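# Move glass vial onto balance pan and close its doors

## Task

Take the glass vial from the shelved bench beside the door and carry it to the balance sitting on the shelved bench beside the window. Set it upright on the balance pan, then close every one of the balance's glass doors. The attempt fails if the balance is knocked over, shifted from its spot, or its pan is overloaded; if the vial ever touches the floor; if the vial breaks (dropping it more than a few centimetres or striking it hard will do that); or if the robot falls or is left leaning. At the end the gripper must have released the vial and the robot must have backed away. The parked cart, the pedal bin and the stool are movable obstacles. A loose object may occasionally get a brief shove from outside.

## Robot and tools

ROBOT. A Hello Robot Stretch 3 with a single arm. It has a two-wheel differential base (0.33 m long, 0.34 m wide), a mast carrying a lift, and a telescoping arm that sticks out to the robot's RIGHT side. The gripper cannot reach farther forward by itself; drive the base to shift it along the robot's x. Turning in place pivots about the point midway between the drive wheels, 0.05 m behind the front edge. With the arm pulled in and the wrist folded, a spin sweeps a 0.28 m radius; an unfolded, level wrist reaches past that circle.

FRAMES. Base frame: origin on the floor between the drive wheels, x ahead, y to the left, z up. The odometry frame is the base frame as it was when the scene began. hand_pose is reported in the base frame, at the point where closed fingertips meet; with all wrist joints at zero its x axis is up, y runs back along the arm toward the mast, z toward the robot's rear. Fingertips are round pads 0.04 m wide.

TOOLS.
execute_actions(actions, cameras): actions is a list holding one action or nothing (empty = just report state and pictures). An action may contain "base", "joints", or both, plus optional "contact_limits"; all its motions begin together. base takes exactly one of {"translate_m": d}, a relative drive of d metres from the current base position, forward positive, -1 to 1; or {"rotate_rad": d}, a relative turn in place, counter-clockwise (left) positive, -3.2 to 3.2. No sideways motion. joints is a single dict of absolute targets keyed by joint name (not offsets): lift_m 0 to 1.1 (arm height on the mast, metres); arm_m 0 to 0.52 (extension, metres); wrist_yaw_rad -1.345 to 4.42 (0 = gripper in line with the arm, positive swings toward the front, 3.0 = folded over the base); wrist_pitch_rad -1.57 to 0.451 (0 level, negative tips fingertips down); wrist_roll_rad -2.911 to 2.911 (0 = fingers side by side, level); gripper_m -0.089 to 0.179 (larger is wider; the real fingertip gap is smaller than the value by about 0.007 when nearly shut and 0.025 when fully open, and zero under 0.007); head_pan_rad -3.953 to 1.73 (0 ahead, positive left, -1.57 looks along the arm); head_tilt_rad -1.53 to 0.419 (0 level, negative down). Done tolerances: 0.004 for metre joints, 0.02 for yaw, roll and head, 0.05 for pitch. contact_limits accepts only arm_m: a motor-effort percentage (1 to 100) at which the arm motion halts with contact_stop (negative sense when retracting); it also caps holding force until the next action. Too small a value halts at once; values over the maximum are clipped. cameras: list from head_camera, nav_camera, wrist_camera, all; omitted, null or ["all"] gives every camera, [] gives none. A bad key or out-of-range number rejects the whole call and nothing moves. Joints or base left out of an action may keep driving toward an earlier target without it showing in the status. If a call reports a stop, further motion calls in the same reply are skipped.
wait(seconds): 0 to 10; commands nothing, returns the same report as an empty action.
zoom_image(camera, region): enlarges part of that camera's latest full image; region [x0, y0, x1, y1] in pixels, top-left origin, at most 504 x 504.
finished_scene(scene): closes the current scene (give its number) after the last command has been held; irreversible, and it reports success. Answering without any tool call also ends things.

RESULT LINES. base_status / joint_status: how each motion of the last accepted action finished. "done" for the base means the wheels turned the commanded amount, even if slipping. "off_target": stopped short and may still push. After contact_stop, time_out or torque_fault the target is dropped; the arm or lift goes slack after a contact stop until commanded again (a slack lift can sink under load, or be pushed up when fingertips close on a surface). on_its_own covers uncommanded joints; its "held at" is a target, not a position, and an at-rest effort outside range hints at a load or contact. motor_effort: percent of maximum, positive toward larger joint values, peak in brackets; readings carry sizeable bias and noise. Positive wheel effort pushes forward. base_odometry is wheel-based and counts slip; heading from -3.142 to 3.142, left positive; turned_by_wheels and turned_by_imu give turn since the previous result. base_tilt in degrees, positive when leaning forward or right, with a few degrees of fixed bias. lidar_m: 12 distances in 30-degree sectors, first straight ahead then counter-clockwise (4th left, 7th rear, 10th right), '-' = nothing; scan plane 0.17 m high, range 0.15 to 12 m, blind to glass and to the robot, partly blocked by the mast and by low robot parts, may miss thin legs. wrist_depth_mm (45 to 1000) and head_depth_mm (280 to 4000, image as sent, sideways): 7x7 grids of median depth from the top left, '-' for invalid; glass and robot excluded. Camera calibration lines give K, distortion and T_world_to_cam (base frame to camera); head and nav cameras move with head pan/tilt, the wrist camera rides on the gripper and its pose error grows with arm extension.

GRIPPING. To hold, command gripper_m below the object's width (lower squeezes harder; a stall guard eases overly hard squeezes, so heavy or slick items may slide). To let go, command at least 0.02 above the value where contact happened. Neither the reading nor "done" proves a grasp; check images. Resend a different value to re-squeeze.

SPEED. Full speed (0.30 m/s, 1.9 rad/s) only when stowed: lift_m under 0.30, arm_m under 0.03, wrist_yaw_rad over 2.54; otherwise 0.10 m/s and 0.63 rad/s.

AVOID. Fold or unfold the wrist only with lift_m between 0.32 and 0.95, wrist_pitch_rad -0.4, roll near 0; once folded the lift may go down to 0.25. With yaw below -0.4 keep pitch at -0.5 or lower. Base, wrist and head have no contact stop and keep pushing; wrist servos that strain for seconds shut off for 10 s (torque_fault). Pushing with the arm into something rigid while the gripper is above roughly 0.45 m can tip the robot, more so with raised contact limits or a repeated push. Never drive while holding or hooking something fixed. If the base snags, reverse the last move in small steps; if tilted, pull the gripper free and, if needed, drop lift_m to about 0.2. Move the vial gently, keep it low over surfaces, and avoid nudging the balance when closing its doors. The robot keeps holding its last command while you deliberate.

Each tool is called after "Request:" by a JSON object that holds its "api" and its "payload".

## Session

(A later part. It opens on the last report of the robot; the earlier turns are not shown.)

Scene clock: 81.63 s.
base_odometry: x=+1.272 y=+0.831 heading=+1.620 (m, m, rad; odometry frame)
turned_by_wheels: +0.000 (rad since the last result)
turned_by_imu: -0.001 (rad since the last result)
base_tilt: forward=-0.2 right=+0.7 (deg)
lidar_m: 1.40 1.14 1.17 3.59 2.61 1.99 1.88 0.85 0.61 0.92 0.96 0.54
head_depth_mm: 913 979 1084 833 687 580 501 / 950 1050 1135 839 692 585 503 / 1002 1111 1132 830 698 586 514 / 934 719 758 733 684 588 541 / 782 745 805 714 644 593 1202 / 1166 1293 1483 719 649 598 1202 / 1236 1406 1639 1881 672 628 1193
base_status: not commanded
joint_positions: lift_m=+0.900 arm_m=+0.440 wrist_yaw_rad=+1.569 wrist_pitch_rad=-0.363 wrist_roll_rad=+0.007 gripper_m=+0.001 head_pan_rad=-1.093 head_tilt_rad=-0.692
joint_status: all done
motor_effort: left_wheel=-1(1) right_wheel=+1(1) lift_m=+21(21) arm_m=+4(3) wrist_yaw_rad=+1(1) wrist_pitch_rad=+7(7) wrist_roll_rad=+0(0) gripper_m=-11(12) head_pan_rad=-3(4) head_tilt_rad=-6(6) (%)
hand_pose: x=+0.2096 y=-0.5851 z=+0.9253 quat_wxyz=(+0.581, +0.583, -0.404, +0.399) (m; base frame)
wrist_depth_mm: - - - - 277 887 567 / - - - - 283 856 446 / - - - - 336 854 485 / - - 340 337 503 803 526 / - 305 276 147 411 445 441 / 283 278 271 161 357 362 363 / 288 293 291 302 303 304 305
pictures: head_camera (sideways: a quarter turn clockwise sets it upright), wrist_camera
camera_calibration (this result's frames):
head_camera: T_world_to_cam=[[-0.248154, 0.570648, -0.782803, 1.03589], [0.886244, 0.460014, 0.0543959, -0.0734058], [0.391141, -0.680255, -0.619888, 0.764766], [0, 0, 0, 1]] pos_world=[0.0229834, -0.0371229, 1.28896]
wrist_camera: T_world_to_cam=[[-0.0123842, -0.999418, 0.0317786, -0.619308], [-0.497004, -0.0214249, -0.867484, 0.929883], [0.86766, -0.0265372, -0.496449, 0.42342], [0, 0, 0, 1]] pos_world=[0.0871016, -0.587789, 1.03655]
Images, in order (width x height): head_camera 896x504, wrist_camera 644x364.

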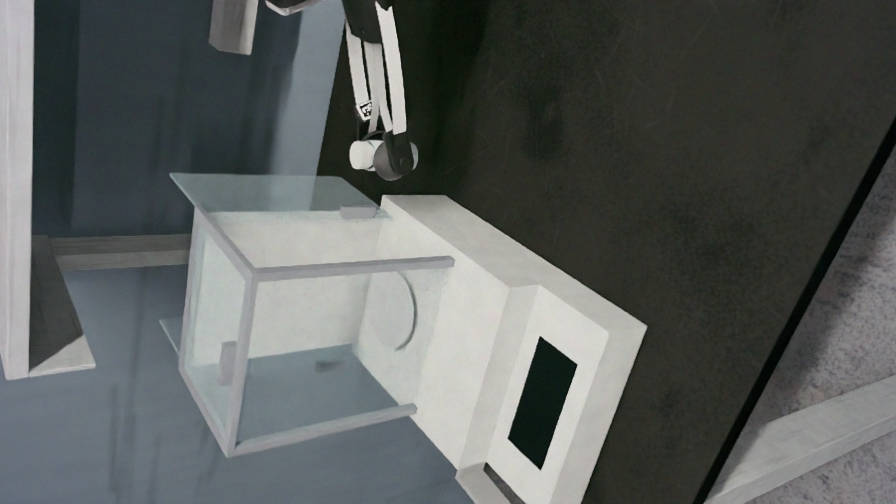

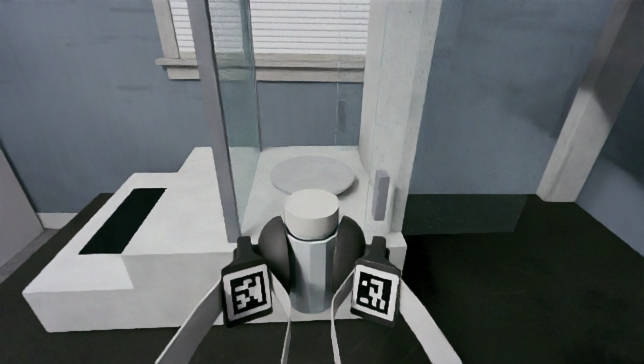

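Request:
{"api": "execute_actions", "payload": {"actions": [{"joints":{"lift_m":0.92,"arm_m":0.43},"base":{"translate_m":0.05}}], "cameras": []}}

Request:
{"api": "execute_actions", "payload": {"actions": [{"joints":{"head_pan_rad":-1.25},"base":{"translate_m":0.13}}], "cameras": ["head_camera","wrist_camera"]}}

Request:
{"api": "execute_actions", "payload": {"actions": [{"joints":{"lift_m":0.897}}], "cameras": ["head_camera"]}}

Scene clock: 85.47 s.
base_odometry: x=+1.269 y=+0.881 heading=+1.620 (m, m, rad; odometry frame)
turned_by_wheels: +0.000 (rad since the last result)
turned_by_imu: -0.001 (rad since the last result)
base_tilt: forward=-0.1 right=+0.8 (deg)
lidar_m: 1.35 1.12 1.11 3.59 2.68 2.03 1.01 0.64 0.87 0.93 0.96 0.50
head_depth_mm: 912 993 1083 848 689 581 500 / 958 1048 1126 852 691 582 502 / 988 1046 744 755 697 587 515 / 872 722 760 706 641 589 540 / 1084 1170 1364 714 623 591 1194 / 1174 1290 1494 722 647 596 933 / 1247 1414 1643 1889 680 643 1231
base_status: done
joint_positions: lift_m=+0.920 arm_m=+0.430 wrist_yaw_rad=+1.569 wrist_pitch_rad=-0.363 wrist_roll_rad=+0.007 gripper_m=+0.001 head_pan_rad=-1.093 head_tilt_rad=-0.692
joint_status: all done
motor_effort: left_wheel=-1(1) right_wheel=+0(6) lift_m=+25(26) arm_m=-4(2) wrist_yaw_rad=+1(1) wrist_pitch_rad=+7(7) wrist_roll_rad=+0(0) gripper_m=-11(12) head_pan_rad=-4(3) head_tilt_rad=-6(6) (%)
hand_pose: x=+0.2096 y=-0.5758 z=+0.9450 quat_wxyz=(+0.581, +0.583, -0.404, +0.399) (m; base frame)
wrist_depth_mm: - - - - 236 742 582 / - - - - 237 795 590 / - - - - 240 817 587 / - - 377 397 244 901 456 / - 349 294 146 260 467 483 / 378 260 264 161 359 386 390 / 251 226 238 238 254 329 327
pictures: none
No camera images: the call's "cameras" was empty. Leave "cameras" out to get every camera's image.

Scene clock: 87.73 s.
base_odometry: x=+1.263 y=+1.011 heading=+1.620 (m, m, rad; odometry frame)
turned_by_wheels: +0.000 (rad since the last result)
turned_by_imu: -0.001 (rad since the last result)
base_tilt: forward=-0.2 right=+0.8 (deg)
lidar_m: 1.22 1.11 1.02 2.94 2.85 2.17 1.13 0.74 0.95 0.93 0.40 0.40
head_depth_mm: 891 970 1045 846 689 579 502 / 924 1008 1108 824 692 583 503 / 950 1012 661 699 615 573 506 / 860 930 701 686 604 561 527 / 715 1100 1246 710 617 571 542 / 1058 1179 1325 1552 631 585 693 / 1091 1237 1422 1658 1741 599 1231
base_status: done
joint_positions: lift_m=+0.920 arm_m=+0.430 wrist_yaw_rad=+1.569 wrist_pitch_rad=-0.363 wrist_roll_rad=+0.007 gripper_m=+0.001 head_pan_rad=-1.243 head_tilt_rad=-0.692
joint_status: all done
motor_effort: left_wheel=-1(3) right_wheel=+0(6) lift_m=+25(24) arm_m=-4(4) wrist_yaw_rad=+0(0) wrist_pitch_rad=+7(7) wrist_roll_rad=+0(0) gripper_m=-11(11) head_pan_rad=-3(17) head_tilt_rad=-6(7) (%)
hand_pose: x=+0.2096 y=-0.5758 z=+0.9450 quat_wxyz=(+0.581, +0.583, -0.404, +0.399) (m; base frame)
wrist_depth_mm: - - 994 - - 124 86 / - - - - - 124 86 / - - - - - 125 86 / - - - - 230 126 86 / - - - 147 234 126 87 / - 263 263 162 198 126 87 / 252 213 206 198 194 128 87
pictures: head_camera (sideways: a quarter turn clockwise sets it upright), wrist_camera
camera_calibration (this result's frames):
head_camera: T_world_to_cam=[[-0.160283, 0.601273, -0.782803, 1.03535], [0.944933, 0.322712, 0.0543959, -0.0737638], [0.285327, -0.730977, -0.619888, 0.765412], [0, 0, 0, 1]] pos_world=[0.0172587, -0.0392255, 1.28896]
wrist_camera: T_world_to_cam=[[-0.0123843, -0.999418, 0.0317787, -0.610585], [-0.497004, -0.0214249, -0.867484, 0.947234], [0.86766, -0.0265374, -0.49645, 0.433483], [0, 0, 0, 1]] pos_world=[0.0871016, -0.578432, 1.05632]
Images, in order (width x height): head_camera 896x504, wrist_camera 644x364.

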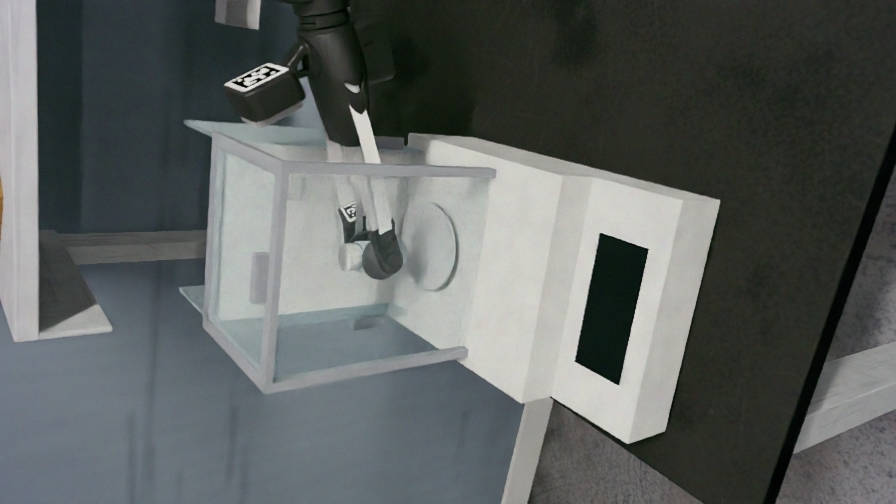

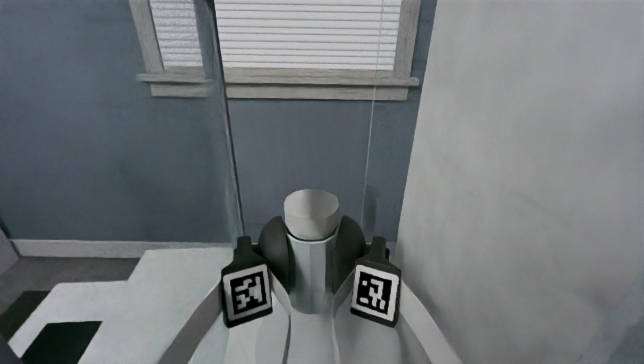

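Scene clock: 88.70 s.
base_odometry: x=+1.263 y=+1.011 heading=+1.620 (m, m, rad; odometry frame)
turned_by_wheels: +0.000 (rad since the last result)
turned_by_imu: +0.000 (rad since the last result)
base_tilt: forward=-0.2 right=+0.6 (deg)
lidar_m: 1.22 1.11 1.02 2.93 2.85 2.17 1.14 0.74 0.95 0.93 0.40 0.40
head_depth_mm: 894 972 1061 827 689 580 500 / 923 1012 1090 824 691 581 502 / 948 1019 668 682 616 572 506 / 857 930 709 686 606 562 527 / 713 1098 1259 709 615 571 543 / 1053 1179 1327 1552 632 584 696 / 1099 1237 1418 1656 1737 601 1235
base_status: not commanded
joint_positions: lift_m=+0.897 arm_m=+0.430 wrist_yaw_rad=+1.569 wrist_pitch_rad=-0.363 wrist_roll_rad=+0.007 gripper_m=+0.001 head_pan_rad=-1.243 head_tilt_rad=-0.692
joint_status: all done
motor_effort: left_wheel=-1(2) right_wheel=+0(0) lift_m=+20(22) arm_m=-4(4) wrist_yaw_rad=+1(0) wrist_pitch_rad=+7(7) wrist_roll_rad=+0(0) gripper_m=-12(12) head_pan_rad=-3(4) head_tilt_rad=-6(6) (%)
hand_pose: x=+0.2096 y=-0.5758 z=+0.9223 quat_wxyz=(+0.581, +0.583, -0.404, +0.399) (m; base frame)
wrist_depth_mm: - - - - - 124 86 / - - - - - 124 86 / - - - - - 125 86 / - - - - 229 126 86 / - - 274 147 230 126 87 / 275 222 231 161 198 127 87 / 219 188 180 176 176 127 87
pictures: head_camera (sideways: a quarter turn clockwise sets it upright)
camera_calibration (this result's frames):
head_camera: T_world_to_cam=[[-0.160283, 0.601273, -0.782803, 1.03535], [0.944933, 0.322712, 0.0543959, -0.0737638], [0.285327, -0.730977, -0.619888, 0.765411], [0, 0, 0, 1]] pos_world=[0.0172587, -0.0392255, 1.28896]
Images, in order (width x height): head_camera 896x504.

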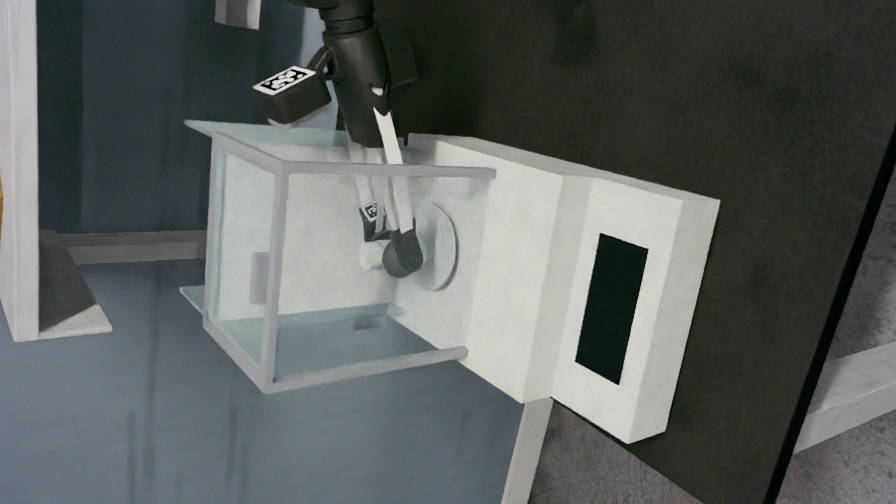

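Request:
{"api": "execute_actions", "payload": {"actions": [{"joints":{"lift_m":0.887}}], "cameras": []}}

Request:
{"api": "execute_actions", "payload": {"actions": [{"joints":{"gripper_m":0.045}}], "cameras": ["wrist_camera"]}}

Request:
{"api": "execute_actions", "payload": {"actions": [{"joints":{"lift_m":0.945}}], "cameras": []}}

Request:
{"api": "execute_actions", "payload": {"actions": [{"base":{"translate_m":-0.15}}], "cameras": []}}

Request:
{"api": "execute_actions", "payload": {"actions": [{"joints":{"lift_m":0.886,"arm_m":0.52,"gripper_m":0,"wrist_yaw_rad":1.43}}], "cameras": ["wrist_camera"]}}

Request:
{"api": "execute_actions", "payload": {"actions": [{"base":{"translate_m":0.038}}], "cameras": ["wrist_camera"]}}

Scene clock: 91.67 s.
base_odometry: x=+1.263 y=+1.011 heading=+1.620 (m, m, rad; odometry frame)
turned_by_wheels: +0.000 (rad since the last result)
turned_by_imu: -0.001 (rad since the last result)
base_tilt: forward=-0.1 right=+0.8 (deg)
lidar_m: 1.22 1.11 1.02 2.93 2.86 2.17 1.14 0.74 0.95 0.93 0.40 0.40
head_depth_mm: 894 972 1066 819 689 581 501 / 918 1014 1090 823 692 582 504 / 956 1011 677 679 617 572 507 / 859 931 709 682 606 559 527 / 715 1104 1255 709 616 572 544 / 1053 1185 1325 1541 631 587 695 / 1093 1243 1420 1662 1758 600 1234
base_status: not commanded
joint_positions: lift_m=+0.887 arm_m=+0.430 wrist_yaw_rad=+1.569 wrist_pitch_rad=-0.363 wrist_roll_rad=+0.007 gripper_m=+0.001 head_pan_rad=-1.243 head_tilt_rad=-0.692
joint_status: all done
motor_effort: left_wheel=-1(1) right_wheel=+0(0) lift_m=+21(19) arm_m=-4(4) wrist_yaw_rad=+1(0) wrist_pitch_rad=+7(6) wrist_roll_rad=+0(0) gripper_m=-12(11) head_pan_rad=-4(3) head_tilt_rad=-6(6) (%)
hand_pose: x=+0.2096 y=-0.5758 z=+0.9123 quat_wxyz=(+0.581, +0.583, -0.404, +0.399) (m; base frame)
wrist_depth_mm: - - 997 - - 124 86 / - - - - - 125 86 / - - - - 244 124 86 / - - - - 230 126 86 / - 267 256 147 232 127 87 / 257 211 218 161 192 127 87 / 184 176 171 164 170 128 87
pictures: none
No camera images: the call's "cameras" was empty. Leave "cameras" out to get every camera's image.

Scene clock: 92.60 s.
base_odometry: x=+1.263 y=+1.011 heading=+1.620 (m, m, rad; odometry frame)
turned_by_wheels: +0.000 (rad since the last result)
turned_by_imu: +0.000 (rad since the last result)
base_tilt: forward=-0.2 right=+0.8 (deg)
lidar_m: 1.22 1.11 1.02 2.93 2.85 2.18 1.14 0.74 0.95 0.92 0.40 0.40
head_depth_mm: 893 970 1065 821 688 580 501 / 919 1018 1096 821 692 583 504 / 951 1019 671 680 618 571 507 / 856 931 711 682 604 561 527 / 714 1096 1250 711 613 571 542 / 1058 1189 1328 1557 631 587 694 / 1097 1237 1417 1667 1765 598 1239
base_status: not commanded
joint_positions: lift_m=+0.887 arm_m=+0.430 wrist_yaw_rad=+1.569 wrist_pitch_rad=-0.363 wrist_roll_rad=+0.007 gripper_m=+0.045 head_pan_rad=-1.243 head_tilt_rad=-0.692
joint_status: all done
motor_effort: left_wheel=-2(2) right_wheel=+0(0) lift_m=+21(21) arm_m=-3(4) wrist_yaw_rad=+0(0) wrist_pitch_rad=+7(7) wrist_roll_rad=+0(0) gripper_m=+1(79) head_pan_rad=-3(4) head_tilt_rad=-6(6) (%)
hand_pose: x=+0.2096 y=-0.5758 z=+0.9123 quat_wxyz=(+0.581, +0.583, -0.404, +0.399) (m; base frame)
wrist_depth_mm: - - - - - 124 86 / - - - - - 125 86 / - - - - 243 125 86 / - - - - 230 125 86 / - 269 256 154 207 127 87 / 257 209 - 163 187 127 87 / 182 177 174 164 170 128 87
pictures: wrist_camera
camera_calibration (this result's frames):
wrist_camera: T_world_to_cam=[[-0.0123851, -0.999418, 0.0317788, -0.609544], [-0.497004, -0.0214246, -0.867484, 0.918808], [0.86766, -0.0265381, -0.49645, 0.417215], [0, 0, 0, 1]] pos_world=[0.0871016, -0.578432, 1.02355]
Images, in order (width x height): wrist_camera 644x364.

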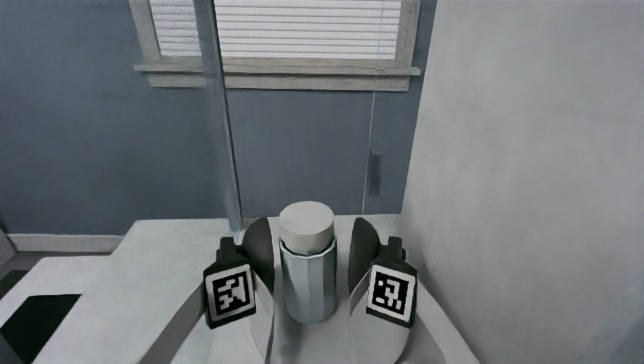

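Scene clock: 93.97 s.
base_odometry: x=+1.263 y=+1.011 heading=+1.620 (m, m, rad; odometry frame)
turned_by_wheels: +0.000 (rad since the last result)
turned_by_imu: +0.000 (rad since the last result)
base_tilt: forward=-0.1 right=+0.9 (deg)
lidar_m: 1.22 1.11 1.02 2.94 2.86 2.17 1.14 0.74 0.95 0.92 0.40 0.40
head_depth_mm: 889 968 - 850 686 578 501 / 921 1003 1025 824 692 582 503 / 953 1010 657 699 617 574 507 / 856 929 698 682 604 560 528 / 712 1099 1249 712 615 571 543 / 1055 1180 1326 1549 630 586 692 / 1096 1236 1417 1673 1747 599 1233
base_status: not commanded
joint_positions: lift_m=+0.945 arm_m=+0.430 wrist_yaw_rad=+1.569 wrist_pitch_rad=-0.363 wrist_roll_rad=+0.007 gripper_m=+0.045 head_pan_rad=-1.243 head_tilt_rad=-0.692
joint_status: all done
motor_effort: left_wheel=-1(1) right_wheel=+0(0) lift_m=+25(26) arm_m=-4(4) wrist_yaw_rad=+0(1) wrist_pitch_rad=+7(6) wrist_roll_rad=+0(0) gripper_m=+0(0) head_pan_rad=-4(3) head_tilt_rad=-6(5) (%)
hand_pose: x=+0.2096 y=-0.5758 z=+0.9700 quat_wxyz=(+0.581, +0.583, -0.404, +0.399) (m; base frame)
wrist_depth_mm: - 97 965 997 999 780 563 / - - - - - 125 82 / - - - - - - - / - - - - - - 86 / - - - - 207 126 87 / - - - 281 189 127 87 / 291 253 242 214 230 127 87
pictures: none
No camera images: the call's "cameras" was empty. Leave "cameras" out to get every camera's image.

Scene clock: 96.57 s.
base_odometry: x=+1.270 y=+0.861 heading=+1.620 (m, m, rad; odometry frame)
turned_by_wheels: +0.000 (rad since the last result)
turned_by_imu: -0.001 (rad since the last result)
base_tilt: forward=-0.2 right=+0.7 (deg)
lidar_m: 1.37 1.12 1.13 2.93 2.65 2.02 1.01 0.63 0.63 0.92 0.96 0.52
head_depth_mm: 889 952 - 849 690 580 501 / 916 981 1028 856 691 582 504 / 939 1048 1126 861 697 584 507 / 976 1093 1180 815 703 589 527 / 985 980 736 718 663 593 544 / 810 1121 762 720 630 594 1186 / 741 1190 1385 723 632 599 856
base_status: done
joint_positions: lift_m=+0.945 arm_m=+0.430 wrist_yaw_rad=+1.569 wrist_pitch_rad=-0.363 wrist_roll_rad=+0.007 gripper_m=+0.045 head_pan_rad=-1.243 head_tilt_rad=-0.692
joint_status: not commanded
motor_effort: left_wheel=-1(5) right_wheel=+0(5) lift_m=+24(24) arm_m=-4(3) wrist_yaw_rad=+0(0) wrist_pitch_rad=+7(6) wrist_roll_rad=+0(0) gripper_m=+0(1) head_pan_rad=-3(4) head_tilt_rad=-6(6) (%)
hand_pose: x=+0.2096 y=-0.5758 z=+0.9700 quat_wxyz=(+0.581, +0.583, -0.404, +0.399) (m; base frame)
wrist_depth_mm: - - 312 315 238 844 588 / - - - - 242 889 584 / - - - - 274 886 434 / - - 428 430 319 887 500 / - 431 346 329 374 518 500 / - 319 - 287 415 428 425 / 295 269 267 275 294 351 353
pictures: none
No camera images: the call's "cameras" was empty. Leave "cameras" out to get every camera's image.

Scene clock: 98.47 s.
base_odometry: x=+1.270 y=+0.861 heading=+1.620 (m, m, rad; odometry frame)
turned_by_wheels: +0.000 (rad since the last result)
turned_by_imu: +0.000 (rad since the last result)
base_tilt: forward=-0.1 right=+0.7 (deg)
lidar_m: 1.37 1.12 1.13 2.95 2.64 2.03 1.01 0.63 0.63 0.93 0.96 0.52
head_depth_mm: 888 951 1019 847 687 579 500 / 914 980 1048 854 692 583 505 / 948 1046 1127 862 697 586 507 / 976 1091 1165 815 700 591 527 / 985 986 734 714 665 593 542 / 813 1116 767 720 630 596 1185 / 743 1185 1398 724 630 599 856
base_status: not commanded
joint_positions: lift_m=+0.886 arm_m=+0.520 wrist_yaw_rad=+1.431 wrist_pitch_rad=-0.363 wrist_roll_rad=+0.007 gripper_m=+0.000 head_pan_rad=-1.243 head_tilt_rad=-0.692
joint_status: all done
motor_effort: left_wheel=-1(1) right_wheel=+1(0) lift_m=+20(22) arm_m=+4(3) wrist_yaw_rad=-1(0) wrist_pitch_rad=+7(7) wrist_roll_rad=+0(0) gripper_m=-2(81) head_pan_rad=-4(3) head_tilt_rad=-6(6) (%)
hand_pose: x=+0.2073 y=-0.6969 z=+0.9113 quat_wxyz=(+0.607, +0.554, -0.443, +0.358) (m; base frame)
wrist_depth_mm: - - - - 922 400 386 / - - - - 930 455 398 / - - - - 957 479 400 / 323 286 316 - 816 514 404 / 252 254 244 432 413 416 407 / 209 221 229 - 338 343 368 / 225 242 267 284 286 289 289
pictures: wrist_camera
camera_calibration (this result's frames):
wrist_camera: T_world_to_cam=[[-0.149858, -0.988197, 0.0317784, -0.6943], [-0.495193, 0.0471979, -0.8675, 0.961692], [0.855761, -0.145738, -0.496421, 0.334842], [0, 0, 0, 1]] pos_world=[0.0856332, -0.682695, 1.02255]
Images, in order (width x height): wrist_camera 644x364.

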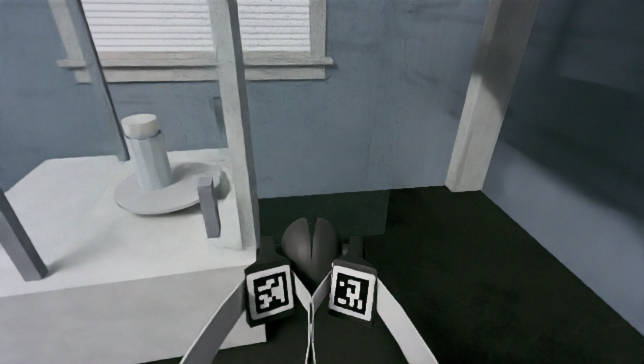

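Scene clock: 99.77 s.
base_odometry: x=+1.269 y=+0.899 heading=+1.620 (m, m, rad; odometry frame)
turned_by_wheels: +0.000 (rad since the last result)
turned_by_imu: +0.000 (rad since the last result)
base_tilt: forward=-0.1 right=+0.7 (deg)
lidar_m: 1.33 1.12 1.09 2.93 2.70 2.06 1.03 0.65 0.88 0.93 0.96 0.48
head_depth_mm: 891 950 1021 847 688 578 501 / 917 999 1050 854 692 584 503 / 946 1048 1123 864 696 587 507 / 977 1065 774 766 686 589 527 / 916 956 733 692 627 584 541 / 738 1120 783 718 628 594 1188 / 1095 1214 1380 1504 632 598 794
base_status: done
joint_positions: lift_m=+0.886 arm_m=+0.520 wrist_yaw_rad=+1.431 wrist_pitch_rad=-0.363 wrist_roll_rad=+0.007 gripper_m=+0.000 head_pan_rad=-1.243 head_tilt_rad=-0.692
joint_status: not commanded
motor_effort: left_wheel=-1(2) right_wheel=+0(6) lift_m=+21(20) arm_m=+4(4) wrist_yaw_rad=+0(1) wrist_pitch_rad=+7(7) wrist_roll_rad=+0(0) gripper_m=-2(2) head_pan_rad=-4(3) head_tilt_rad=-5(6) (%)
hand_pose: x=+0.2073 y=-0.6969 z=+0.9113 quat_wxyz=(+0.607, +0.554, -0.443, +0.358) (m; base frame)
wrist_depth_mm: - - - - 975 371 395 / - - - - 971 405 397 / - - - - - 485 406 / 322 269 325 - - 483 401 / 254 242 215 427 417 422 407 / 207 207 206 - 339 343 367 / 181 188 207 284 287 286 286
pictures: wrist_camera
camera_calibration (this result's frames):
wrist_camera: T_world_to_cam=[[-0.149858, -0.988197, 0.0317785, -0.694302], [-0.495193, 0.0471978, -0.8675, 0.961692], [0.855761, -0.145738, -0.496421, 0.334841], [0, 0, 0, 1]] pos_world=[0.0856332, -0.682698, 1.02255]
Images, in order (width x height): wrist_camera 644x364.

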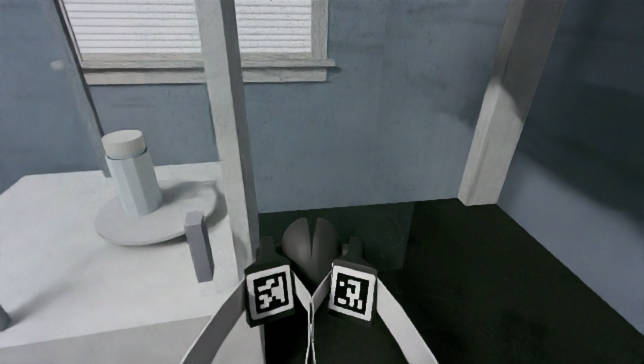

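Request:
{"api": "execute_actions", "payload": {"actions": [{"base":{"translate_m":0.008},"joints":{"arm_m":0.35},"contact_limits":{"arm_m":10}}], "cameras": ["head_camera","wrist_camera"]}}

Scene clock: 103.00 s.
base_odometry: x=+1.268 y=+0.907 heading=+1.620 (m, m, rad; odometry frame)
turned_by_wheels: +0.000 (rad since the last result)
turned_by_imu: -0.001 (rad since the last result)
base_tilt: forward=-0.1 right=+0.7 (deg)
lidar_m: 1.32 1.12 1.09 2.93 2.71 2.07 1.04 0.66 0.89 0.92 0.96 0.48
head_depth_mm: 885 947 1067 793 688 579 501 / 916 990 1083 801 693 583 503 / 946 1053 1116 821 699 585 507 / 979 1055 757 711 682 589 527 / 903 963 730 712 625 579 540 / 716 1128 791 719 628 590 1179 / 1092 1212 1379 749 633 600 789
base_status: done
joint_positions: lift_m=+0.886 arm_m=+0.360 wrist_yaw_rad=+1.370 wrist_pitch_rad=-0.363 wrist_roll_rad=+0.007 gripper_m=+0.000 head_pan_rad=-1.243 head_tilt_rad=-0.692
joint_status: arm_m contact_stop (moved -0.160 of -0.170)
on_its_own: arm_m is slack since a contact_stop, until your next command for it (your +0.350 is given up); wrist_yaw_rad is at rest, and its effort (+39) is outside its rest range (-12 to +12)
motor_effort: left_wheel=-3(7) right_wheel=-1(14) lift_m=+22(23) arm_m=-1(11) wrist_yaw_rad=+39(41) wrist_pitch_rad=+7(8) wrist_roll_rad=+0(0) gripper_m=-6(7) head_pan_rad=-3(3) head_tilt_rad=-6(5) (%)
contact_limits: arm_m 10 (drawing in: default 24, maximum 39; extending or still: default 33, maximum 54)
hand_pose: x=+0.2049 y=-0.5507 z=+0.9112 quat_wxyz=(+0.618, +0.540, -0.460, +0.339) (m; base frame)
wrist_depth_mm: 977 - - - 230 172 409 / - - - - 238 187 452 / - - - - 247 654 493 / - - 309 272 255 515 518 / 395 280 241 258 247 418 423 / 252 215 202 - 220 338 342 / 213 177 187 211 239 288 288
pictures: head_camera (sideways: a quarter turn clockwise sets it upright), wrist_camera
camera_calibration (this result's frames):
head_camera: T_world_to_cam=[[-0.160266, 0.601554, -0.78259, 1.03507], [0.944994, 0.322532, 0.0543963, -0.0737646], [0.285133, -0.730826, -0.620156, 0.765761], [0, 0, 0, 1]] pos_world=[0.0172506, -0.0392232, 1.28894]
wrist_camera: T_world_to_cam=[[-0.209476, -0.977297, 0.0317876, -0.5319], [-0.491492, 0.0771324, -0.867459, 0.969197], [0.845314, -0.197335, -0.496491, 0.331938], [0, 0, 0, 1]] pos_world=[0.0843411, -0.529077, 1.02245]
Images, in order (width x height): head_camera 896x504, wrist_camera 644x364.

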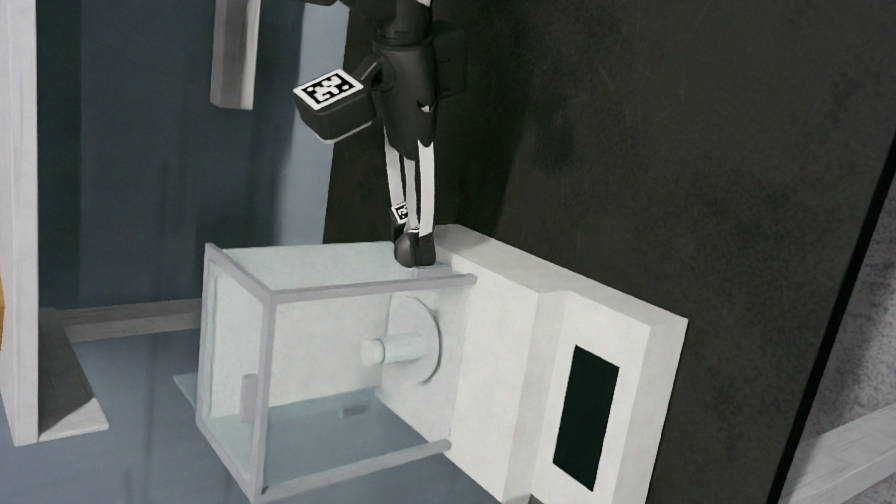

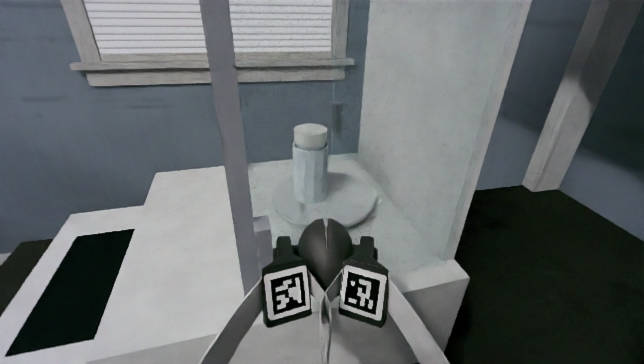

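Request:
{"api": "execute_actions", "payload": {"actions": [{"base":{"translate_m":-0.04},"joints":{"arm_m":0.375}}], "cameras": []}}

Request:
{"api": "execute_actions", "payload": {"actions": [{"joints":{"arm_m":0.0,"lift_m":0.95,"wrist_pitch_rad":-0.5,"wrist_yaw_rad":1.57}}], "cameras": []}}

Request:
{"api": "execute_actions", "payload": {"actions": [{"base":{"translate_m":0.76}}], "cameras": []}}

Request:
{"api": "execute_actions", "payload": {"actions": [{"joints":{"wrist_yaw_rad":-1.33,"arm_m":0.1}}], "cameras": []}}

Request:
{"api": "execute_actions", "payload": {"actions": [{"joints":{"arm_m":0.49,"lift_m":0.916}}], "cameras": ["wrist_camera"]}}

Request:
{"api": "execute_actions", "payload": {"actions": [{"base":{"translate_m":-0.062}}], "cameras": ["wrist_camera"]}}

Request:
{"api": "execute_actions", "payload": {"actions": [{"joints":{"arm_m":0.32},"contact_limits":{"arm_m":10}}], "cameras": ["wrist_camera"]}}

Scene clock: 107.03 s.
base_odometry: x=+1.270 y=+0.867 heading=+1.620 (m, m, rad; odometry frame)
turned_by_wheels: +0.000 (rad since the last result)
turned_by_imu: -0.001 (rad since the last result)
base_tilt: forward=-0.2 right=+0.8 (deg)
lidar_m: 1.36 1.12 1.12 3.58 2.65 2.03 1.01 0.63 0.63 0.92 0.96 0.51
head_depth_mm: 890 950 1068 792 687 579 501 / 916 972 1075 823 692 582 503 / 948 1050 1112 836 697 585 504 / 981 1083 1143 799 699 589 527 / 948 964 733 691 653 592 542 / 803 1124 766 719 629 593 1188 / 1060 1191 1399 714 631 598 855
base_status: done
joint_positions: lift_m=+0.886 arm_m=+0.375 wrist_yaw_rad=+1.354 wrist_pitch_rad=-0.364 wrist_roll_rad=+0.007 gripper_m=+0.000 head_pan_rad=-1.243 head_tilt_rad=-0.692
joint_status: all done
on_its_own: wrist_yaw_rad is held at +1.356, not at your +1.430, by its stall guard, which is not easing now
motor_effort: left_wheel=-1(5) right_wheel=+0(5) lift_m=+22(22) arm_m=+4(5) wrist_yaw_rad=+1(9) wrist_pitch_rad=+7(7) wrist_roll_rad=+0(0) gripper_m=-2(3) head_pan_rad=-4(4) head_tilt_rad=-6(6) (%)
hand_pose: x=+0.2041 y=-0.5695 z=+0.9110 quat_wxyz=(+0.621, +0.536, -0.464, +0.334) (m; base frame)
wrist_depth_mm: - - - - 217 680 457 / - - - - 243 674 483 / - - - 377 275 713 508 / - 361 298 301 299 542 518 / 323 253 245 271 383 424 422 / 255 209 218 - 327 341 341 / 216 219 252 271 287 286 290
pictures: none
No camera images: the call's "cameras" was empty. Leave "cameras" out to get every camera's image.

Scene clock: 111.00 s.
base_odometry: x=+1.270 y=+0.867 heading=+1.620 (m, m, rad; odometry frame)
turned_by_wheels: +0.000 (rad since the last result)
turned_by_imu: -0.001 (rad since the last result)
base_tilt: forward=-0.2 right=+0.7 (deg)
lidar_m: 1.37 1.12 1.12 3.59 2.66 2.02 1.01 0.63 0.63 0.93 0.97 0.51
head_depth_mm: 889 946 1050 847 695 594 - / 918 974 1084 853 694 581 - / 944 1049 1113 862 697 587 - / 980 1083 1140 813 702 - - / 944 970 736 695 652 - - / 799 1121 765 717 630 594 1207 / 1054 1199 1377 715 633 601 -
base_status: not commanded
joint_positions: lift_m=+0.950 arm_m=+0.001 wrist_yaw_rad=+1.570 wrist_pitch_rad=-0.513 wrist_roll_rad=+0.007 gripper_m=+0.000 head_pan_rad=-1.243 head_tilt_rad=-0.692
joint_status: all done
motor_effort: left_wheel=-1(1) right_wheel=+0(0) lift_m=+24(26) arm_m=-4(5) wrist_yaw_rad=-1(6) wrist_pitch_rad=+4(6) wrist_roll_rad=+0(0) gripper_m=-2(3) head_pan_rad=-3(3) head_tilt_rad=-5(6) (%)
hand_pose: x=+0.1901 y=-0.1460 z=+0.9419 quat_wxyz=(+0.610, +0.611, -0.359, +0.354) (m; base frame)
wrist_depth_mm: - - - - - - - / - - - - - - - / - - - - - - 961 / - - - - 506 411 355 / - - - - 419 349 322 / - - - - 369 324 304 / - - - - 329 314 320
pictures: none
No camera images: the call's "cameras" was empty. Leave "cameras" out to get every camera's image.

Scene clock: 119.70 s.
base_odometry: x=+1.233 y=+1.626 heading=+1.620 (m, m, rad; odometry frame)
turned_by_wheels: +0.000 (rad since the last result)
turned_by_imu: +0.000 (rad since the last result)
base_tilt: forward=-0.1 right=+0.8 (deg)
lidar_m: 0.60 0.63 0.81 0.79 3.73 2.80 1.75 0.41 0.43 1.10 0.82 0.62
head_depth_mm: 914 1005 1118 1258 1427 1442 - / 946 1045 1159 1329 1520 1419 - / 976 1081 1214 1373 1577 1422 - / 1011 1123 1262 1437 1617 - - / 1050 1157 1286 1428 1568 - - / 980 1037 1074 1175 1256 1322 1207 / 828 879 909 978 1041 1112 -
base_status: done
joint_positions: lift_m=+0.950 arm_m=+0.001 wrist_yaw_rad=+1.570 wrist_pitch_rad=-0.513 wrist_roll_rad=+0.007 gripper_m=+0.000 head_pan_rad=-1.243 head_tilt_rad=-0.692
joint_status: not commanded
motor_effort: left_wheel=-1(2) right_wheel=+0(4) lift_m=+25(25) arm_m=-4(4) wrist_yaw_rad=+0(0) wrist_pitch_rad=+5(5) wrist_roll_rad=+0(0) gripper_m=-2(3) head_pan_rad=-4(4) head_tilt_rad=-5(6) (%)
hand_pose: x=+0.1901 y=-0.1460 z=+0.9419 quat_wxyz=(+0.610, +0.611, -0.359, +0.354) (m; base frame)
wrist_depth_mm: 477 474 469 472 462 474 469 / 533 541 516 526 515 515 512 / 601 601 581 572 552 542 548 / 665 658 671 673 671 662 651 / 780 768 757 735 756 762 780 / 907 949 893 - 882 898 890 / - - - - - - -
pictures: none
No camera images: the call's "cameras" was empty. Leave "cameras" out to get every camera's image.

Scene clock: 122.17 s.
base_odometry: x=+1.233 y=+1.626 heading=+1.620 (m, m, rad; odometry frame)
turned_by_wheels: +0.000 (rad since the last result)
turned_by_imu: -0.001 (rad since the last result)
base_tilt: forward=-0.1 right=+0.8 (deg)
lidar_m: 0.60 0.63 0.81 0.79 3.75 2.79 1.74 0.41 0.43 1.10 0.82 0.62
head_depth_mm: 913 1007 1114 1263 - - 1218 / 945 1043 1159 1321 1504 1419 1223 / 977 1079 1207 1378 1562 1433 1232 / 1004 1122 1270 1444 1632 1445 1237 / 1041 1152 1289 1433 1574 1443 1245 / 988 1040 1070 1168 1254 1338 1247 / 830 885 913 971 1042 1103 1169
base_status: not commanded
joint_positions: lift_m=+0.950 arm_m=+0.100 wrist_yaw_rad=-1.328 wrist_pitch_rad=-0.513 wrist_roll_rad=+0.007 gripper_m=+0.000 head_pan_rad=-1.243 head_tilt_rad=-0.692
joint_status: all done
motor_effort: left_wheel=-1(1) right_wheel=+0(0) lift_m=+25(24) arm_m=+4(3) wrist_yaw_rad=-1(2) wrist_pitch_rad=+5(5) wrist_roll_rad=+0(0) gripper_m=-3(2) head_pan_rad=-3(3) head_tilt_rad=-5(6) (%)
hand_pose: x=-0.2267 y=-0.2954 z=+0.9419 quat_wxyz=(+0.426, -0.282, -0.651, -0.562) (m; base frame)
wrist_depth_mm: 357 - - - - - - / 354 794 849 857 - - - / 376 380 446 633 - - - / 333 326 367 471 - - - / 378 341 336 419 - - - / 664 358 352 - - - - / 798 - - 318 - - -
pictures: none
No camera images: the call's "cameras" was empty. Leave "cameras" out to get every camera's image.

Scene clock: 126.23 s.
base_odometry: x=+1.233 y=+1.626 heading=+1.620 (m, m, rad; odometry frame)
turned_by_wheels: +0.000 (rad since the last result)
turned_by_imu: -0.001 (rad since the last result)
base_tilt: forward=-0.2 right=+0.6 (deg)
lidar_m: 0.60 0.63 0.81 0.79 3.75 2.80 1.75 0.41 0.43 1.10 0.82 0.62
head_depth_mm: 913 1005 1134 1258 1458 1412 1230 / 945 1039 1156 1324 1531 1424 1230 / 974 1080 1210 1380 1586 1432 1238 / 1009 1121 1265 1441 1615 1448 1240 / 1042 1155 1293 1425 1567 1434 1249 / 985 1043 1074 1170 1259 1331 1259 / 829 878 911 975 1042 1104 1170
base_status: not commanded
joint_positions: lift_m=+0.916 arm_m=+0.490 wrist_yaw_rad=-1.329 wrist_pitch_rad=-0.513 wrist_roll_rad=+0.007 gripper_m=+0.000 head_pan_rad=-1.243 head_tilt_rad=-0.692
joint_status: all done
motor_effort: left_wheel=-2(2) right_wheel=+0(0) lift_m=+21(23) arm_m=+4(3) wrist_yaw_rad=+0(1) wrist_pitch_rad=+5(5) wrist_roll_rad=+0(0) gripper_m=-2(2) head_pan_rad=-3(3) head_tilt_rad=-5(5) (%)
hand_pose: x=-0.2267 y=-0.6851 z=+0.9080 quat_wxyz=(+0.425, -0.282, -0.650, -0.562) (m; base frame)
wrist_depth_mm: 404 507 813 - - - - / 418 559 747 764 743 744 - / 432 545 564 557 338 353 528 / 446 435 447 447 278 290 282 / 337 366 367 390 256 246 237 / 462 423 329 - 280 264 246 / 484 576 942 - 292 278 276
pictures: wrist_camera
camera_calibration (this result's frames):
wrist_camera: T_world_to_cam=[[-0.233884, 0.971695, 0.0332631, 0.574838], [0.597502, 0.170637, -0.783502, 0.9994], [-0.767001, -0.163373, -0.620499, 0.439094], [0, 0, 0, 1]] pos_world=[-0.125913, -0.657366, 1.03637]
Images, in order (width x height): wrist_camera 644x364.

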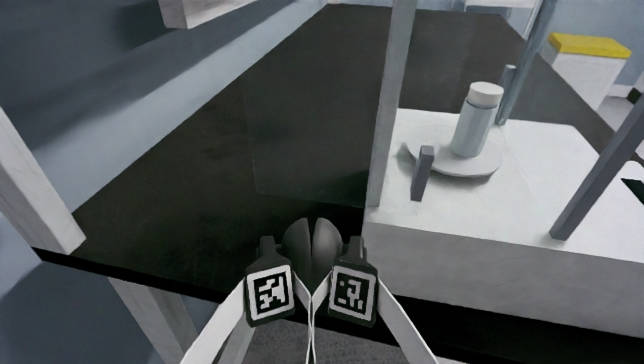

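Scene clock: 127.80 s.
base_odometry: x=+1.236 y=+1.564 heading=+1.620 (m, m, rad; odometry frame)
turned_by_wheels: +0.000 (rad since the last result)
turned_by_imu: +0.000 (rad since the last result)
base_tilt: forward=-0.2 right=+0.7 (deg)
lidar_m: 0.66 0.70 0.81 0.79 3.74 2.74 1.69 1.24 0.37 0.97 0.91 0.68
head_depth_mm: 913 1005 1132 1264 1448 1420 1227 / 941 1037 1161 1317 1512 1420 1228 / 972 1077 1208 1381 1574 1429 1232 / 1002 1116 1259 1443 1611 1436 1238 / 1038 1161 1320 1500 1635 1446 1249 / 1048 1138 1212 1300 1396 1397 1255 / 930 967 1006 1091 1146 1226 1229
base_status: done
joint_positions: lift_m=+0.916 arm_m=+0.490 wrist_yaw_rad=-1.329 wrist_pitch_rad=-0.513 wrist_roll_rad=+0.007 gripper_m=+0.000 head_pan_rad=-1.243 head_tilt_rad=-0.692
joint_status: not commanded
motor_effort: left_wheel=-1(4) right_wheel=+1(5) lift_m=+20(20) arm_m=+4(4) wrist_yaw_rad=-1(0) wrist_pitch_rad=+5(5) wrist_roll_rad=+0(0) gripper_m=-3(2) head_pan_rad=-3(3) head_tilt_rad=-6(5) (%)
hand_pose: x=-0.2267 y=-0.6851 z=+0.9080 quat_wxyz=(+0.425, -0.282, -0.650, -0.562) (m; base frame)
wrist_depth_mm: 401 466 798 - - - - / 412 555 726 760 737 779 - / 423 542 551 566 349 327 622 / 431 439 442 456 267 250 295 / 389 361 368 380 227 235 242 / 309 313 316 - 206 205 196 / 449 281 277 269 223 201 191
pictures: wrist_camera
camera_calibration (this result's frames):
wrist_camera: T_world_to_cam=[[-0.233884, 0.971695, 0.0332633, 0.574838], [0.597502, 0.170638, -0.783501, 0.9994], [-0.767001, -0.163373, -0.620499, 0.439094], [0, 0, 0, 1]] pos_world=[-0.125913, -0.657366, 1.03637]
Images, in order (width x height): wrist_camera 644x364.

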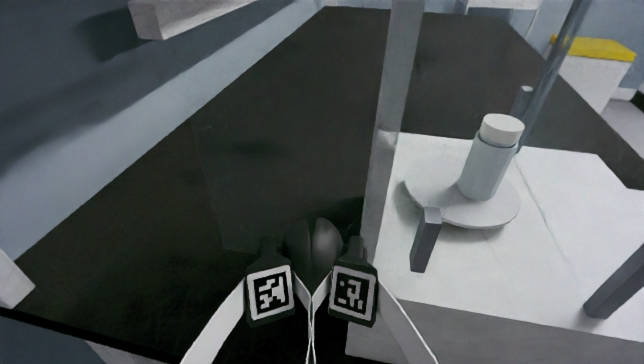

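Scene clock: 130.30 s.
base_odometry: x=+1.236 y=+1.564 heading=+1.620 (m, m, rad; odometry frame)
turned_by_wheels: +0.000 (rad since the last result)
turned_by_imu: -0.001 (rad since the last result)
base_tilt: forward=-0.2 right=+0.8 (deg)
lidar_m: 0.66 0.70 0.81 0.79 3.75 2.74 1.68 1.23 0.36 0.97 0.91 0.68
head_depth_mm: 911 1008 1102 1294 1445 1417 1234 / 941 1041 1156 1315 1529 1420 1222 / 969 1079 1215 1371 1571 1424 1238 / 1002 1116 1254 1446 1633 1433 1239 / 1039 1163 1325 1502 1629 1447 1246 / 1058 1139 1228 1293 1381 1405 1250 / 931 963 1009 1082 1158 1226 1226
base_status: not commanded
joint_positions: lift_m=+0.916 arm_m=+0.320 wrist_yaw_rad=-1.328 wrist_pitch_rad=-0.514 wrist_roll_rad=+0.007 gripper_m=+0.000 head_pan_rad=-1.243 head_tilt_rad=-0.692
joint_status: all done
motor_effort: left_wheel=-1(1) right_wheel=+0(0) lift_m=+21(20) arm_m=-4(5) wrist_yaw_rad=-1(4) wrist_pitch_rad=+5(6) wrist_roll_rad=+0(0) gripper_m=-2(2) head_pan_rad=-3(3) head_tilt_rad=-5(5) (%)
contact_limits: arm_m 10 (drawing in: default 24, maximum 39; extending or still: default 33, maximum 54)
hand_pose: x=-0.2265 y=-0.5158 z=+0.9078 quat_wxyz=(+0.425, -0.282, -0.651, -0.562) (m; base frame)
wrist_depth_mm: 166 205 985 959 - - - / 526 211 346 681 773 - - / 544 217 303 327 571 615 - / 431 252 272 273 304 423 - / 364 244 232 247 239 299 - / 307 293 235 - 210 249 345 / 457 276 271 260 234 224 281
pictures: wrist_camera
camera_calibration (this result's frames):
wrist_camera: T_world_to_cam=[[-0.234353, 0.971582, 0.0332691, 0.410209], [0.598182, 0.171094, -0.782882, 0.970076], [-0.766327, -0.16357, -0.62128, 0.467508], [0, 0, 0, 1]] pos_world=[-0.125884, -0.488056, 1.03626]
Images, in order (width x height): wrist_camera 644x364.

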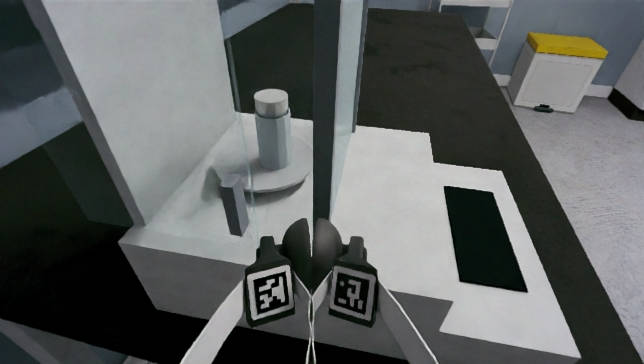

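Slipped past the handle; retry closer.

Request:
{"api": "execute_actions", "payload": {"actions": [{"base":{"translate_m":0.015}}], "cameras": []}}

Request:
{"api": "execute_actions", "payload": {"actions": [{"joints":{"arm_m":0.44}}], "cameras": []}}

Request:
{"api": "execute_actions", "payload": {"actions": [{"base":{"translate_m":-0.028}}], "cameras": []}}

Request:
{"api": "execute_actions", "payload": {"actions": [{"joints":{"arm_m":0.32},"contact_limits":{"arm_m":10}}], "cameras": ["wrist_camera"]}}

Request:
{"api": "execute_actions", "payload": {"actions": [{"base":{"translate_m":0.15},"joints":{"lift_m":0.96,"wrist_pitch_rad":-0.3,"arm_m":0.35}}], "cameras": ["wrist_camera"]}}

Scene clock: 133.30 s.
base_odometry: x=+1.235 y=+1.579 heading=+1.620 (m, m, rad; odometry frame)
turned_by_wheels: +0.000 (rad since the last result)
turned_by_imu: -0.001 (rad since the last result)
base_tilt: forward=-0.3 right=+0.8 (deg)
lidar_m: 0.65 0.68 0.81 0.79 3.75 2.75 1.70 0.39 0.38 1.10 0.89 0.67
head_depth_mm: 908 999 1100 1306 1430 1415 1220 / 944 1039 1157 1327 1518 1422 1222 / 974 1075 1203 1382 1583 1423 1228 / 1001 1120 1257 1445 1617 1435 1235 / 1042 1160 1325 1480 1650 1442 1244 / 1038 1118 1188 1267 1354 1390 1253 / 899 940 977 1070 1122 1197 1210
base_status: done
joint_positions: lift_m=+0.916 arm_m=+0.320 wrist_yaw_rad=-1.328 wrist_pitch_rad=-0.514 wrist_roll_rad=+0.007 gripper_m=+0.000 head_pan_rad=-1.243 head_tilt_rad=-0.692
joint_status: not commanded
motor_effort: left_wheel=-2(1) right_wheel=+0(6) lift_m=+20(21) arm_m=-3(4) wrist_yaw_rad=-1(0) wrist_pitch_rad=+5(5) wrist_roll_rad=+0(0) gripper_m=-2(2) head_pan_rad=-3(3) head_tilt_rad=-5(6) (%)
hand_pose: x=-0.2265 y=-0.5158 z=+0.9078 quat_wxyz=(+0.425, -0.282, -0.651, -0.562) (m; base frame)
wrist_depth_mm: 504 206 957 991 - - - / 561 212 340 344 787 - - / 557 233 312 286 538 605 - / 432 271 271 276 303 416 - / 360 337 240 246 240 302 - / 309 304 267 - 221 250 344 / 513 291 276 272 261 237 282
pictures: none
No camera images: the call's "cameras" was empty. Leave "cameras" out to get every camera's image.

Scene clock: 135.43 s.
base_odometry: x=+1.235 y=+1.579 heading=+1.620 (m, m, rad; odometry frame)
turned_by_wheels: +0.000 (rad since the last result)
turned_by_imu: -0.001 (rad since the last result)
base_tilt: forward=-0.2 right=+0.7 (deg)
lidar_m: 0.65 0.68 0.81 0.79 3.75 2.75 1.70 0.39 0.38 1.10 0.88 0.67
head_depth_mm: 916 1008 1131 1259 1440 1415 1227 / 945 1038 1168 1316 1518 1420 1232 / 973 1074 1205 1373 1576 1433 1235 / 1005 1119 1248 1449 1617 1431 1238 / 1037 1169 1317 1485 1632 1447 1250 / 1044 1120 1183 1262 1362 1384 1248 / 900 946 975 1062 1129 1196 1208
base_status: not commanded
joint_positions: lift_m=+0.916 arm_m=+0.440 wrist_yaw_rad=-1.329 wrist_pitch_rad=-0.514 wrist_roll_rad=+0.007 gripper_m=+0.000 head_pan_rad=-1.243 head_tilt_rad=-0.692
joint_status: all done
motor_effort: left_wheel=-1(1) right_wheel=+0(0) lift_m=+21(21) arm_m=+4(3) wrist_yaw_rad=-2(1) wrist_pitch_rad=+5(5) wrist_roll_rad=+0(0) gripper_m=-2(2) head_pan_rad=-4(3) head_tilt_rad=-6(6) (%)
hand_pose: x=-0.2265 y=-0.6352 z=+0.9078 quat_wxyz=(+0.425, -0.282, -0.651, -0.563) (m; base frame)
wrist_depth_mm: 445 535 912 188 - - - / 464 621 781 266 776 759 - / 479 573 562 318 333 574 552 / 454 442 443 276 266 294 345 / 361 369 367 248 232 231 262 / 312 311 319 - 217 207 208 / 511 430 275 268 255 231 214
pictures: none
No camera images: the call's "cameras" was empty. Leave "cameras" out to get every camera's image.

Scene clock: 136.80 s.
base_odometry: x=+1.237 y=+1.551 heading=+1.620 (m, m, rad; odometry frame)
turned_by_wheels: +0.000 (rad since the last result)
turned_by_imu: +0.000 (rad since the last result)
base_tilt: forward=-0.1 right=+0.7 (deg)
lidar_m: 0.68 0.71 0.81 0.80 3.74 2.73 1.67 1.31 0.36 0.95 0.92 0.69
head_depth_mm: 910 1004 1138 1260 1443 1411 1227 / 942 1042 1165 1319 1522 1416 1235 / 971 1077 1203 1382 1578 1430 1233 / 1009 1121 1262 1441 1622 1437 1234 / 1045 1165 1317 1507 1652 1447 1238 / 1062 1156 1229 1325 1422 1422 1249 / 954 986 1021 1110 1180 1247 1231
base_status: done
joint_positions: lift_m=+0.916 arm_m=+0.440 wrist_yaw_rad=-1.329 wrist_pitch_rad=-0.519 wrist_roll_rad=+0.007 gripper_m=+0.000 head_pan_rad=-1.243 head_tilt_rad=-0.692
joint_status: not commanded
motor_effort: left_wheel=+4(6) right_wheel=-12(12) lift_m=+21(20) arm_m=+4(4) wrist_yaw_rad=+0(1) wrist_pitch_rad=+7(7) wrist_roll_rad=+0(0) gripper_m=-2(2) head_pan_rad=-3(3) head_tilt_rad=-6(6) (%)
hand_pose: x=-0.2259 y=-0.6349 z=+0.9068 quat_wxyz=(+0.424, -0.280, -0.651, -0.564) (m; base frame)
wrist_depth_mm: 444 499 846 192 - - - / 463 621 745 217 775 790 - / 477 557 553 247 341 540 574 / 451 435 443 251 247 293 135 / 359 361 361 240 229 242 234 / 307 310 314 - 197 198 207 / 285 273 275 230 205 188 183
pictures: none
No camera images: the call's "cameras" was empty. Leave "cameras" out to get every camera's image.

Scene clock: 138.80 s.
base_odometry: x=+1.237 y=+1.551 heading=+1.620 (m, m, rad; odometry frame)
turned_by_wheels: +0.000 (rad since the last result)
turned_by_imu: -0.001 (rad since the last result)
base_tilt: forward=-0.3 right=+0.8 (deg)
lidar_m: 0.68 0.71 0.81 0.80 3.74 2.72 1.67 1.31 0.36 0.95 0.92 0.69
head_depth_mm: 912 1002 1104 1280 1440 1416 1221 / 941 1045 1166 1310 1519 1420 1230 / 973 1078 1205 1384 1578 1428 1234 / 1006 1114 1258 1450 1623 1436 1241 / 1039 1159 1314 1515 1639 1444 1251 / 1063 1155 1245 1328 1417 1426 1257 / 963 988 1013 1098 1180 1241 1237
base_status: not commanded
joint_positions: lift_m=+0.916 arm_m=+0.337 wrist_yaw_rad=-1.274 wrist_pitch_rad=-0.508 wrist_roll_rad=+0.007 gripper_m=+0.000 head_pan_rad=-1.243 head_tilt_rad=-0.692
joint_status: arm_m contact_stop (moved -0.103 of -0.120)
on_its_own: arm_m is slack since a contact_stop, until your next command for it (your +0.320 is given up); wrist_yaw_rad is at rest, and its effort (-36) is outside its rest range (-12 to +12)
motor_effort: left_wheel=+4(4) right_wheel=-5(13) lift_m=+22(22) arm_m=-1(10) wrist_yaw_rad=-36(39) wrist_pitch_rad=+3(7) wrist_roll_rad=+0(0) gripper_m=-7(7) head_pan_rad=-4(4) head_tilt_rad=-5(6) (%)
contact_limits: arm_m 10 (drawing in: default 24, maximum 39; extending or still: default 33, maximum 54)
hand_pose: x=-0.2243 y=-0.5441 z=+0.9091 quat_wxyz=(+0.442, -0.266, -0.657, -0.549) (m; base frame)
wrist_depth_mm: 502 163 250 - - - - / 528 178 260 781 744 886 - / 538 204 273 344 554 582 - / 445 409 268 267 281 358 - / 366 359 239 248 243 283 384 / 311 305 225 - 205 237 305 / 473 281 263 236 199 200 224
pictures: wrist_camera
camera_calibration (this result's frames):
wrist_camera: T_world_to_cam=[[-0.286991, 0.957357, 0.0332179, 0.418641], [0.583163, 0.202117, -0.78681, 0.99167], [-0.759972, -0.206436, -0.616301, 0.438921], [0, 0, 0, 1]] pos_world=[-0.124591, -0.510613, 1.03686]
Images, in order (width x height): wrist_camera 644x364.

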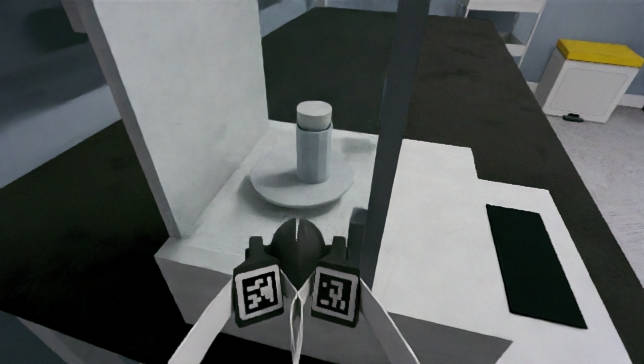

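not run: a stop came earlier in this reply.

Request:
{"api": "execute_actions", "payload": {"actions": [{"base":{"translate_m":0.17},"joints":{"arm_m":0.36}}], "cameras": []}}

Request:
{"api": "finished_scene", "payload": {"scene": 2}}

Scene clock: 142.43 s.
base_odometry: x=+1.228 y=+1.721 heading=+1.620 (m, m, rad; odometry frame)
turned_by_wheels: +0.000 (rad since the last result)
turned_by_imu: -0.001 (rad since the last result)
base_tilt: forward=-0.2 right=+0.8 (deg)
lidar_m: 0.50 0.53 0.75 0.78 3.74 2.90 1.84 0.48 1.01 1.10 0.69 0.52
head_depth_mm: 918 1011 1102 1284 1450 1427 1220 / 946 1043 1167 1326 1525 1421 1231 / 974 1087 1222 1386 1577 1431 1236 / 1015 1134 1276 1453 1622 1433 1231 / 981 1045 1098 1212 1328 1380 1246 / 802 858 893 970 1050 1123 1180 / 701 733 770 792 869 927 987
base_status: done
joint_positions: lift_m=+0.916 arm_m=+0.360 wrist_yaw_rad=-1.257 wrist_pitch_rad=-0.512 wrist_roll_rad=+0.007 gripper_m=+0.000 head_pan_rad=-1.243 head_tilt_rad=-0.692
joint_status: all done
on_its_own: wrist_yaw_rad is held at -1.259, not at your -1.330, by its stall guard, which is not easing now
motor_effort: left_wheel=-1(5) right_wheel=+0(4) lift_m=+22(22) arm_m=+4(4) wrist_yaw_rad=-2(10) wrist_pitch_rad=+5(5) wrist_roll_rad=+0(0) gripper_m=-2(4) head_pan_rad=-4(3) head_tilt_rad=-6(6) (%)
hand_pose: x=-0.2226 y=-0.5698 z=+0.9081 quat_wxyz=(+0.445, -0.259, -0.660, -0.547) (m; base frame)
wrist_depth_mm: 483 643 958 400 - - - / 493 675 760 428 444 789 - / 437 564 563 360 351 430 - / 529 466 449 377 340 327 506 / 567 636 726 386 370 350 359 / 594 723 - - - 343 323 / 615 857 - - - 466 -
pictures: none
No camera images: the call's "cameras" was empty. Leave "cameras" out to get every camera's image.

The scene is finished: the task was done.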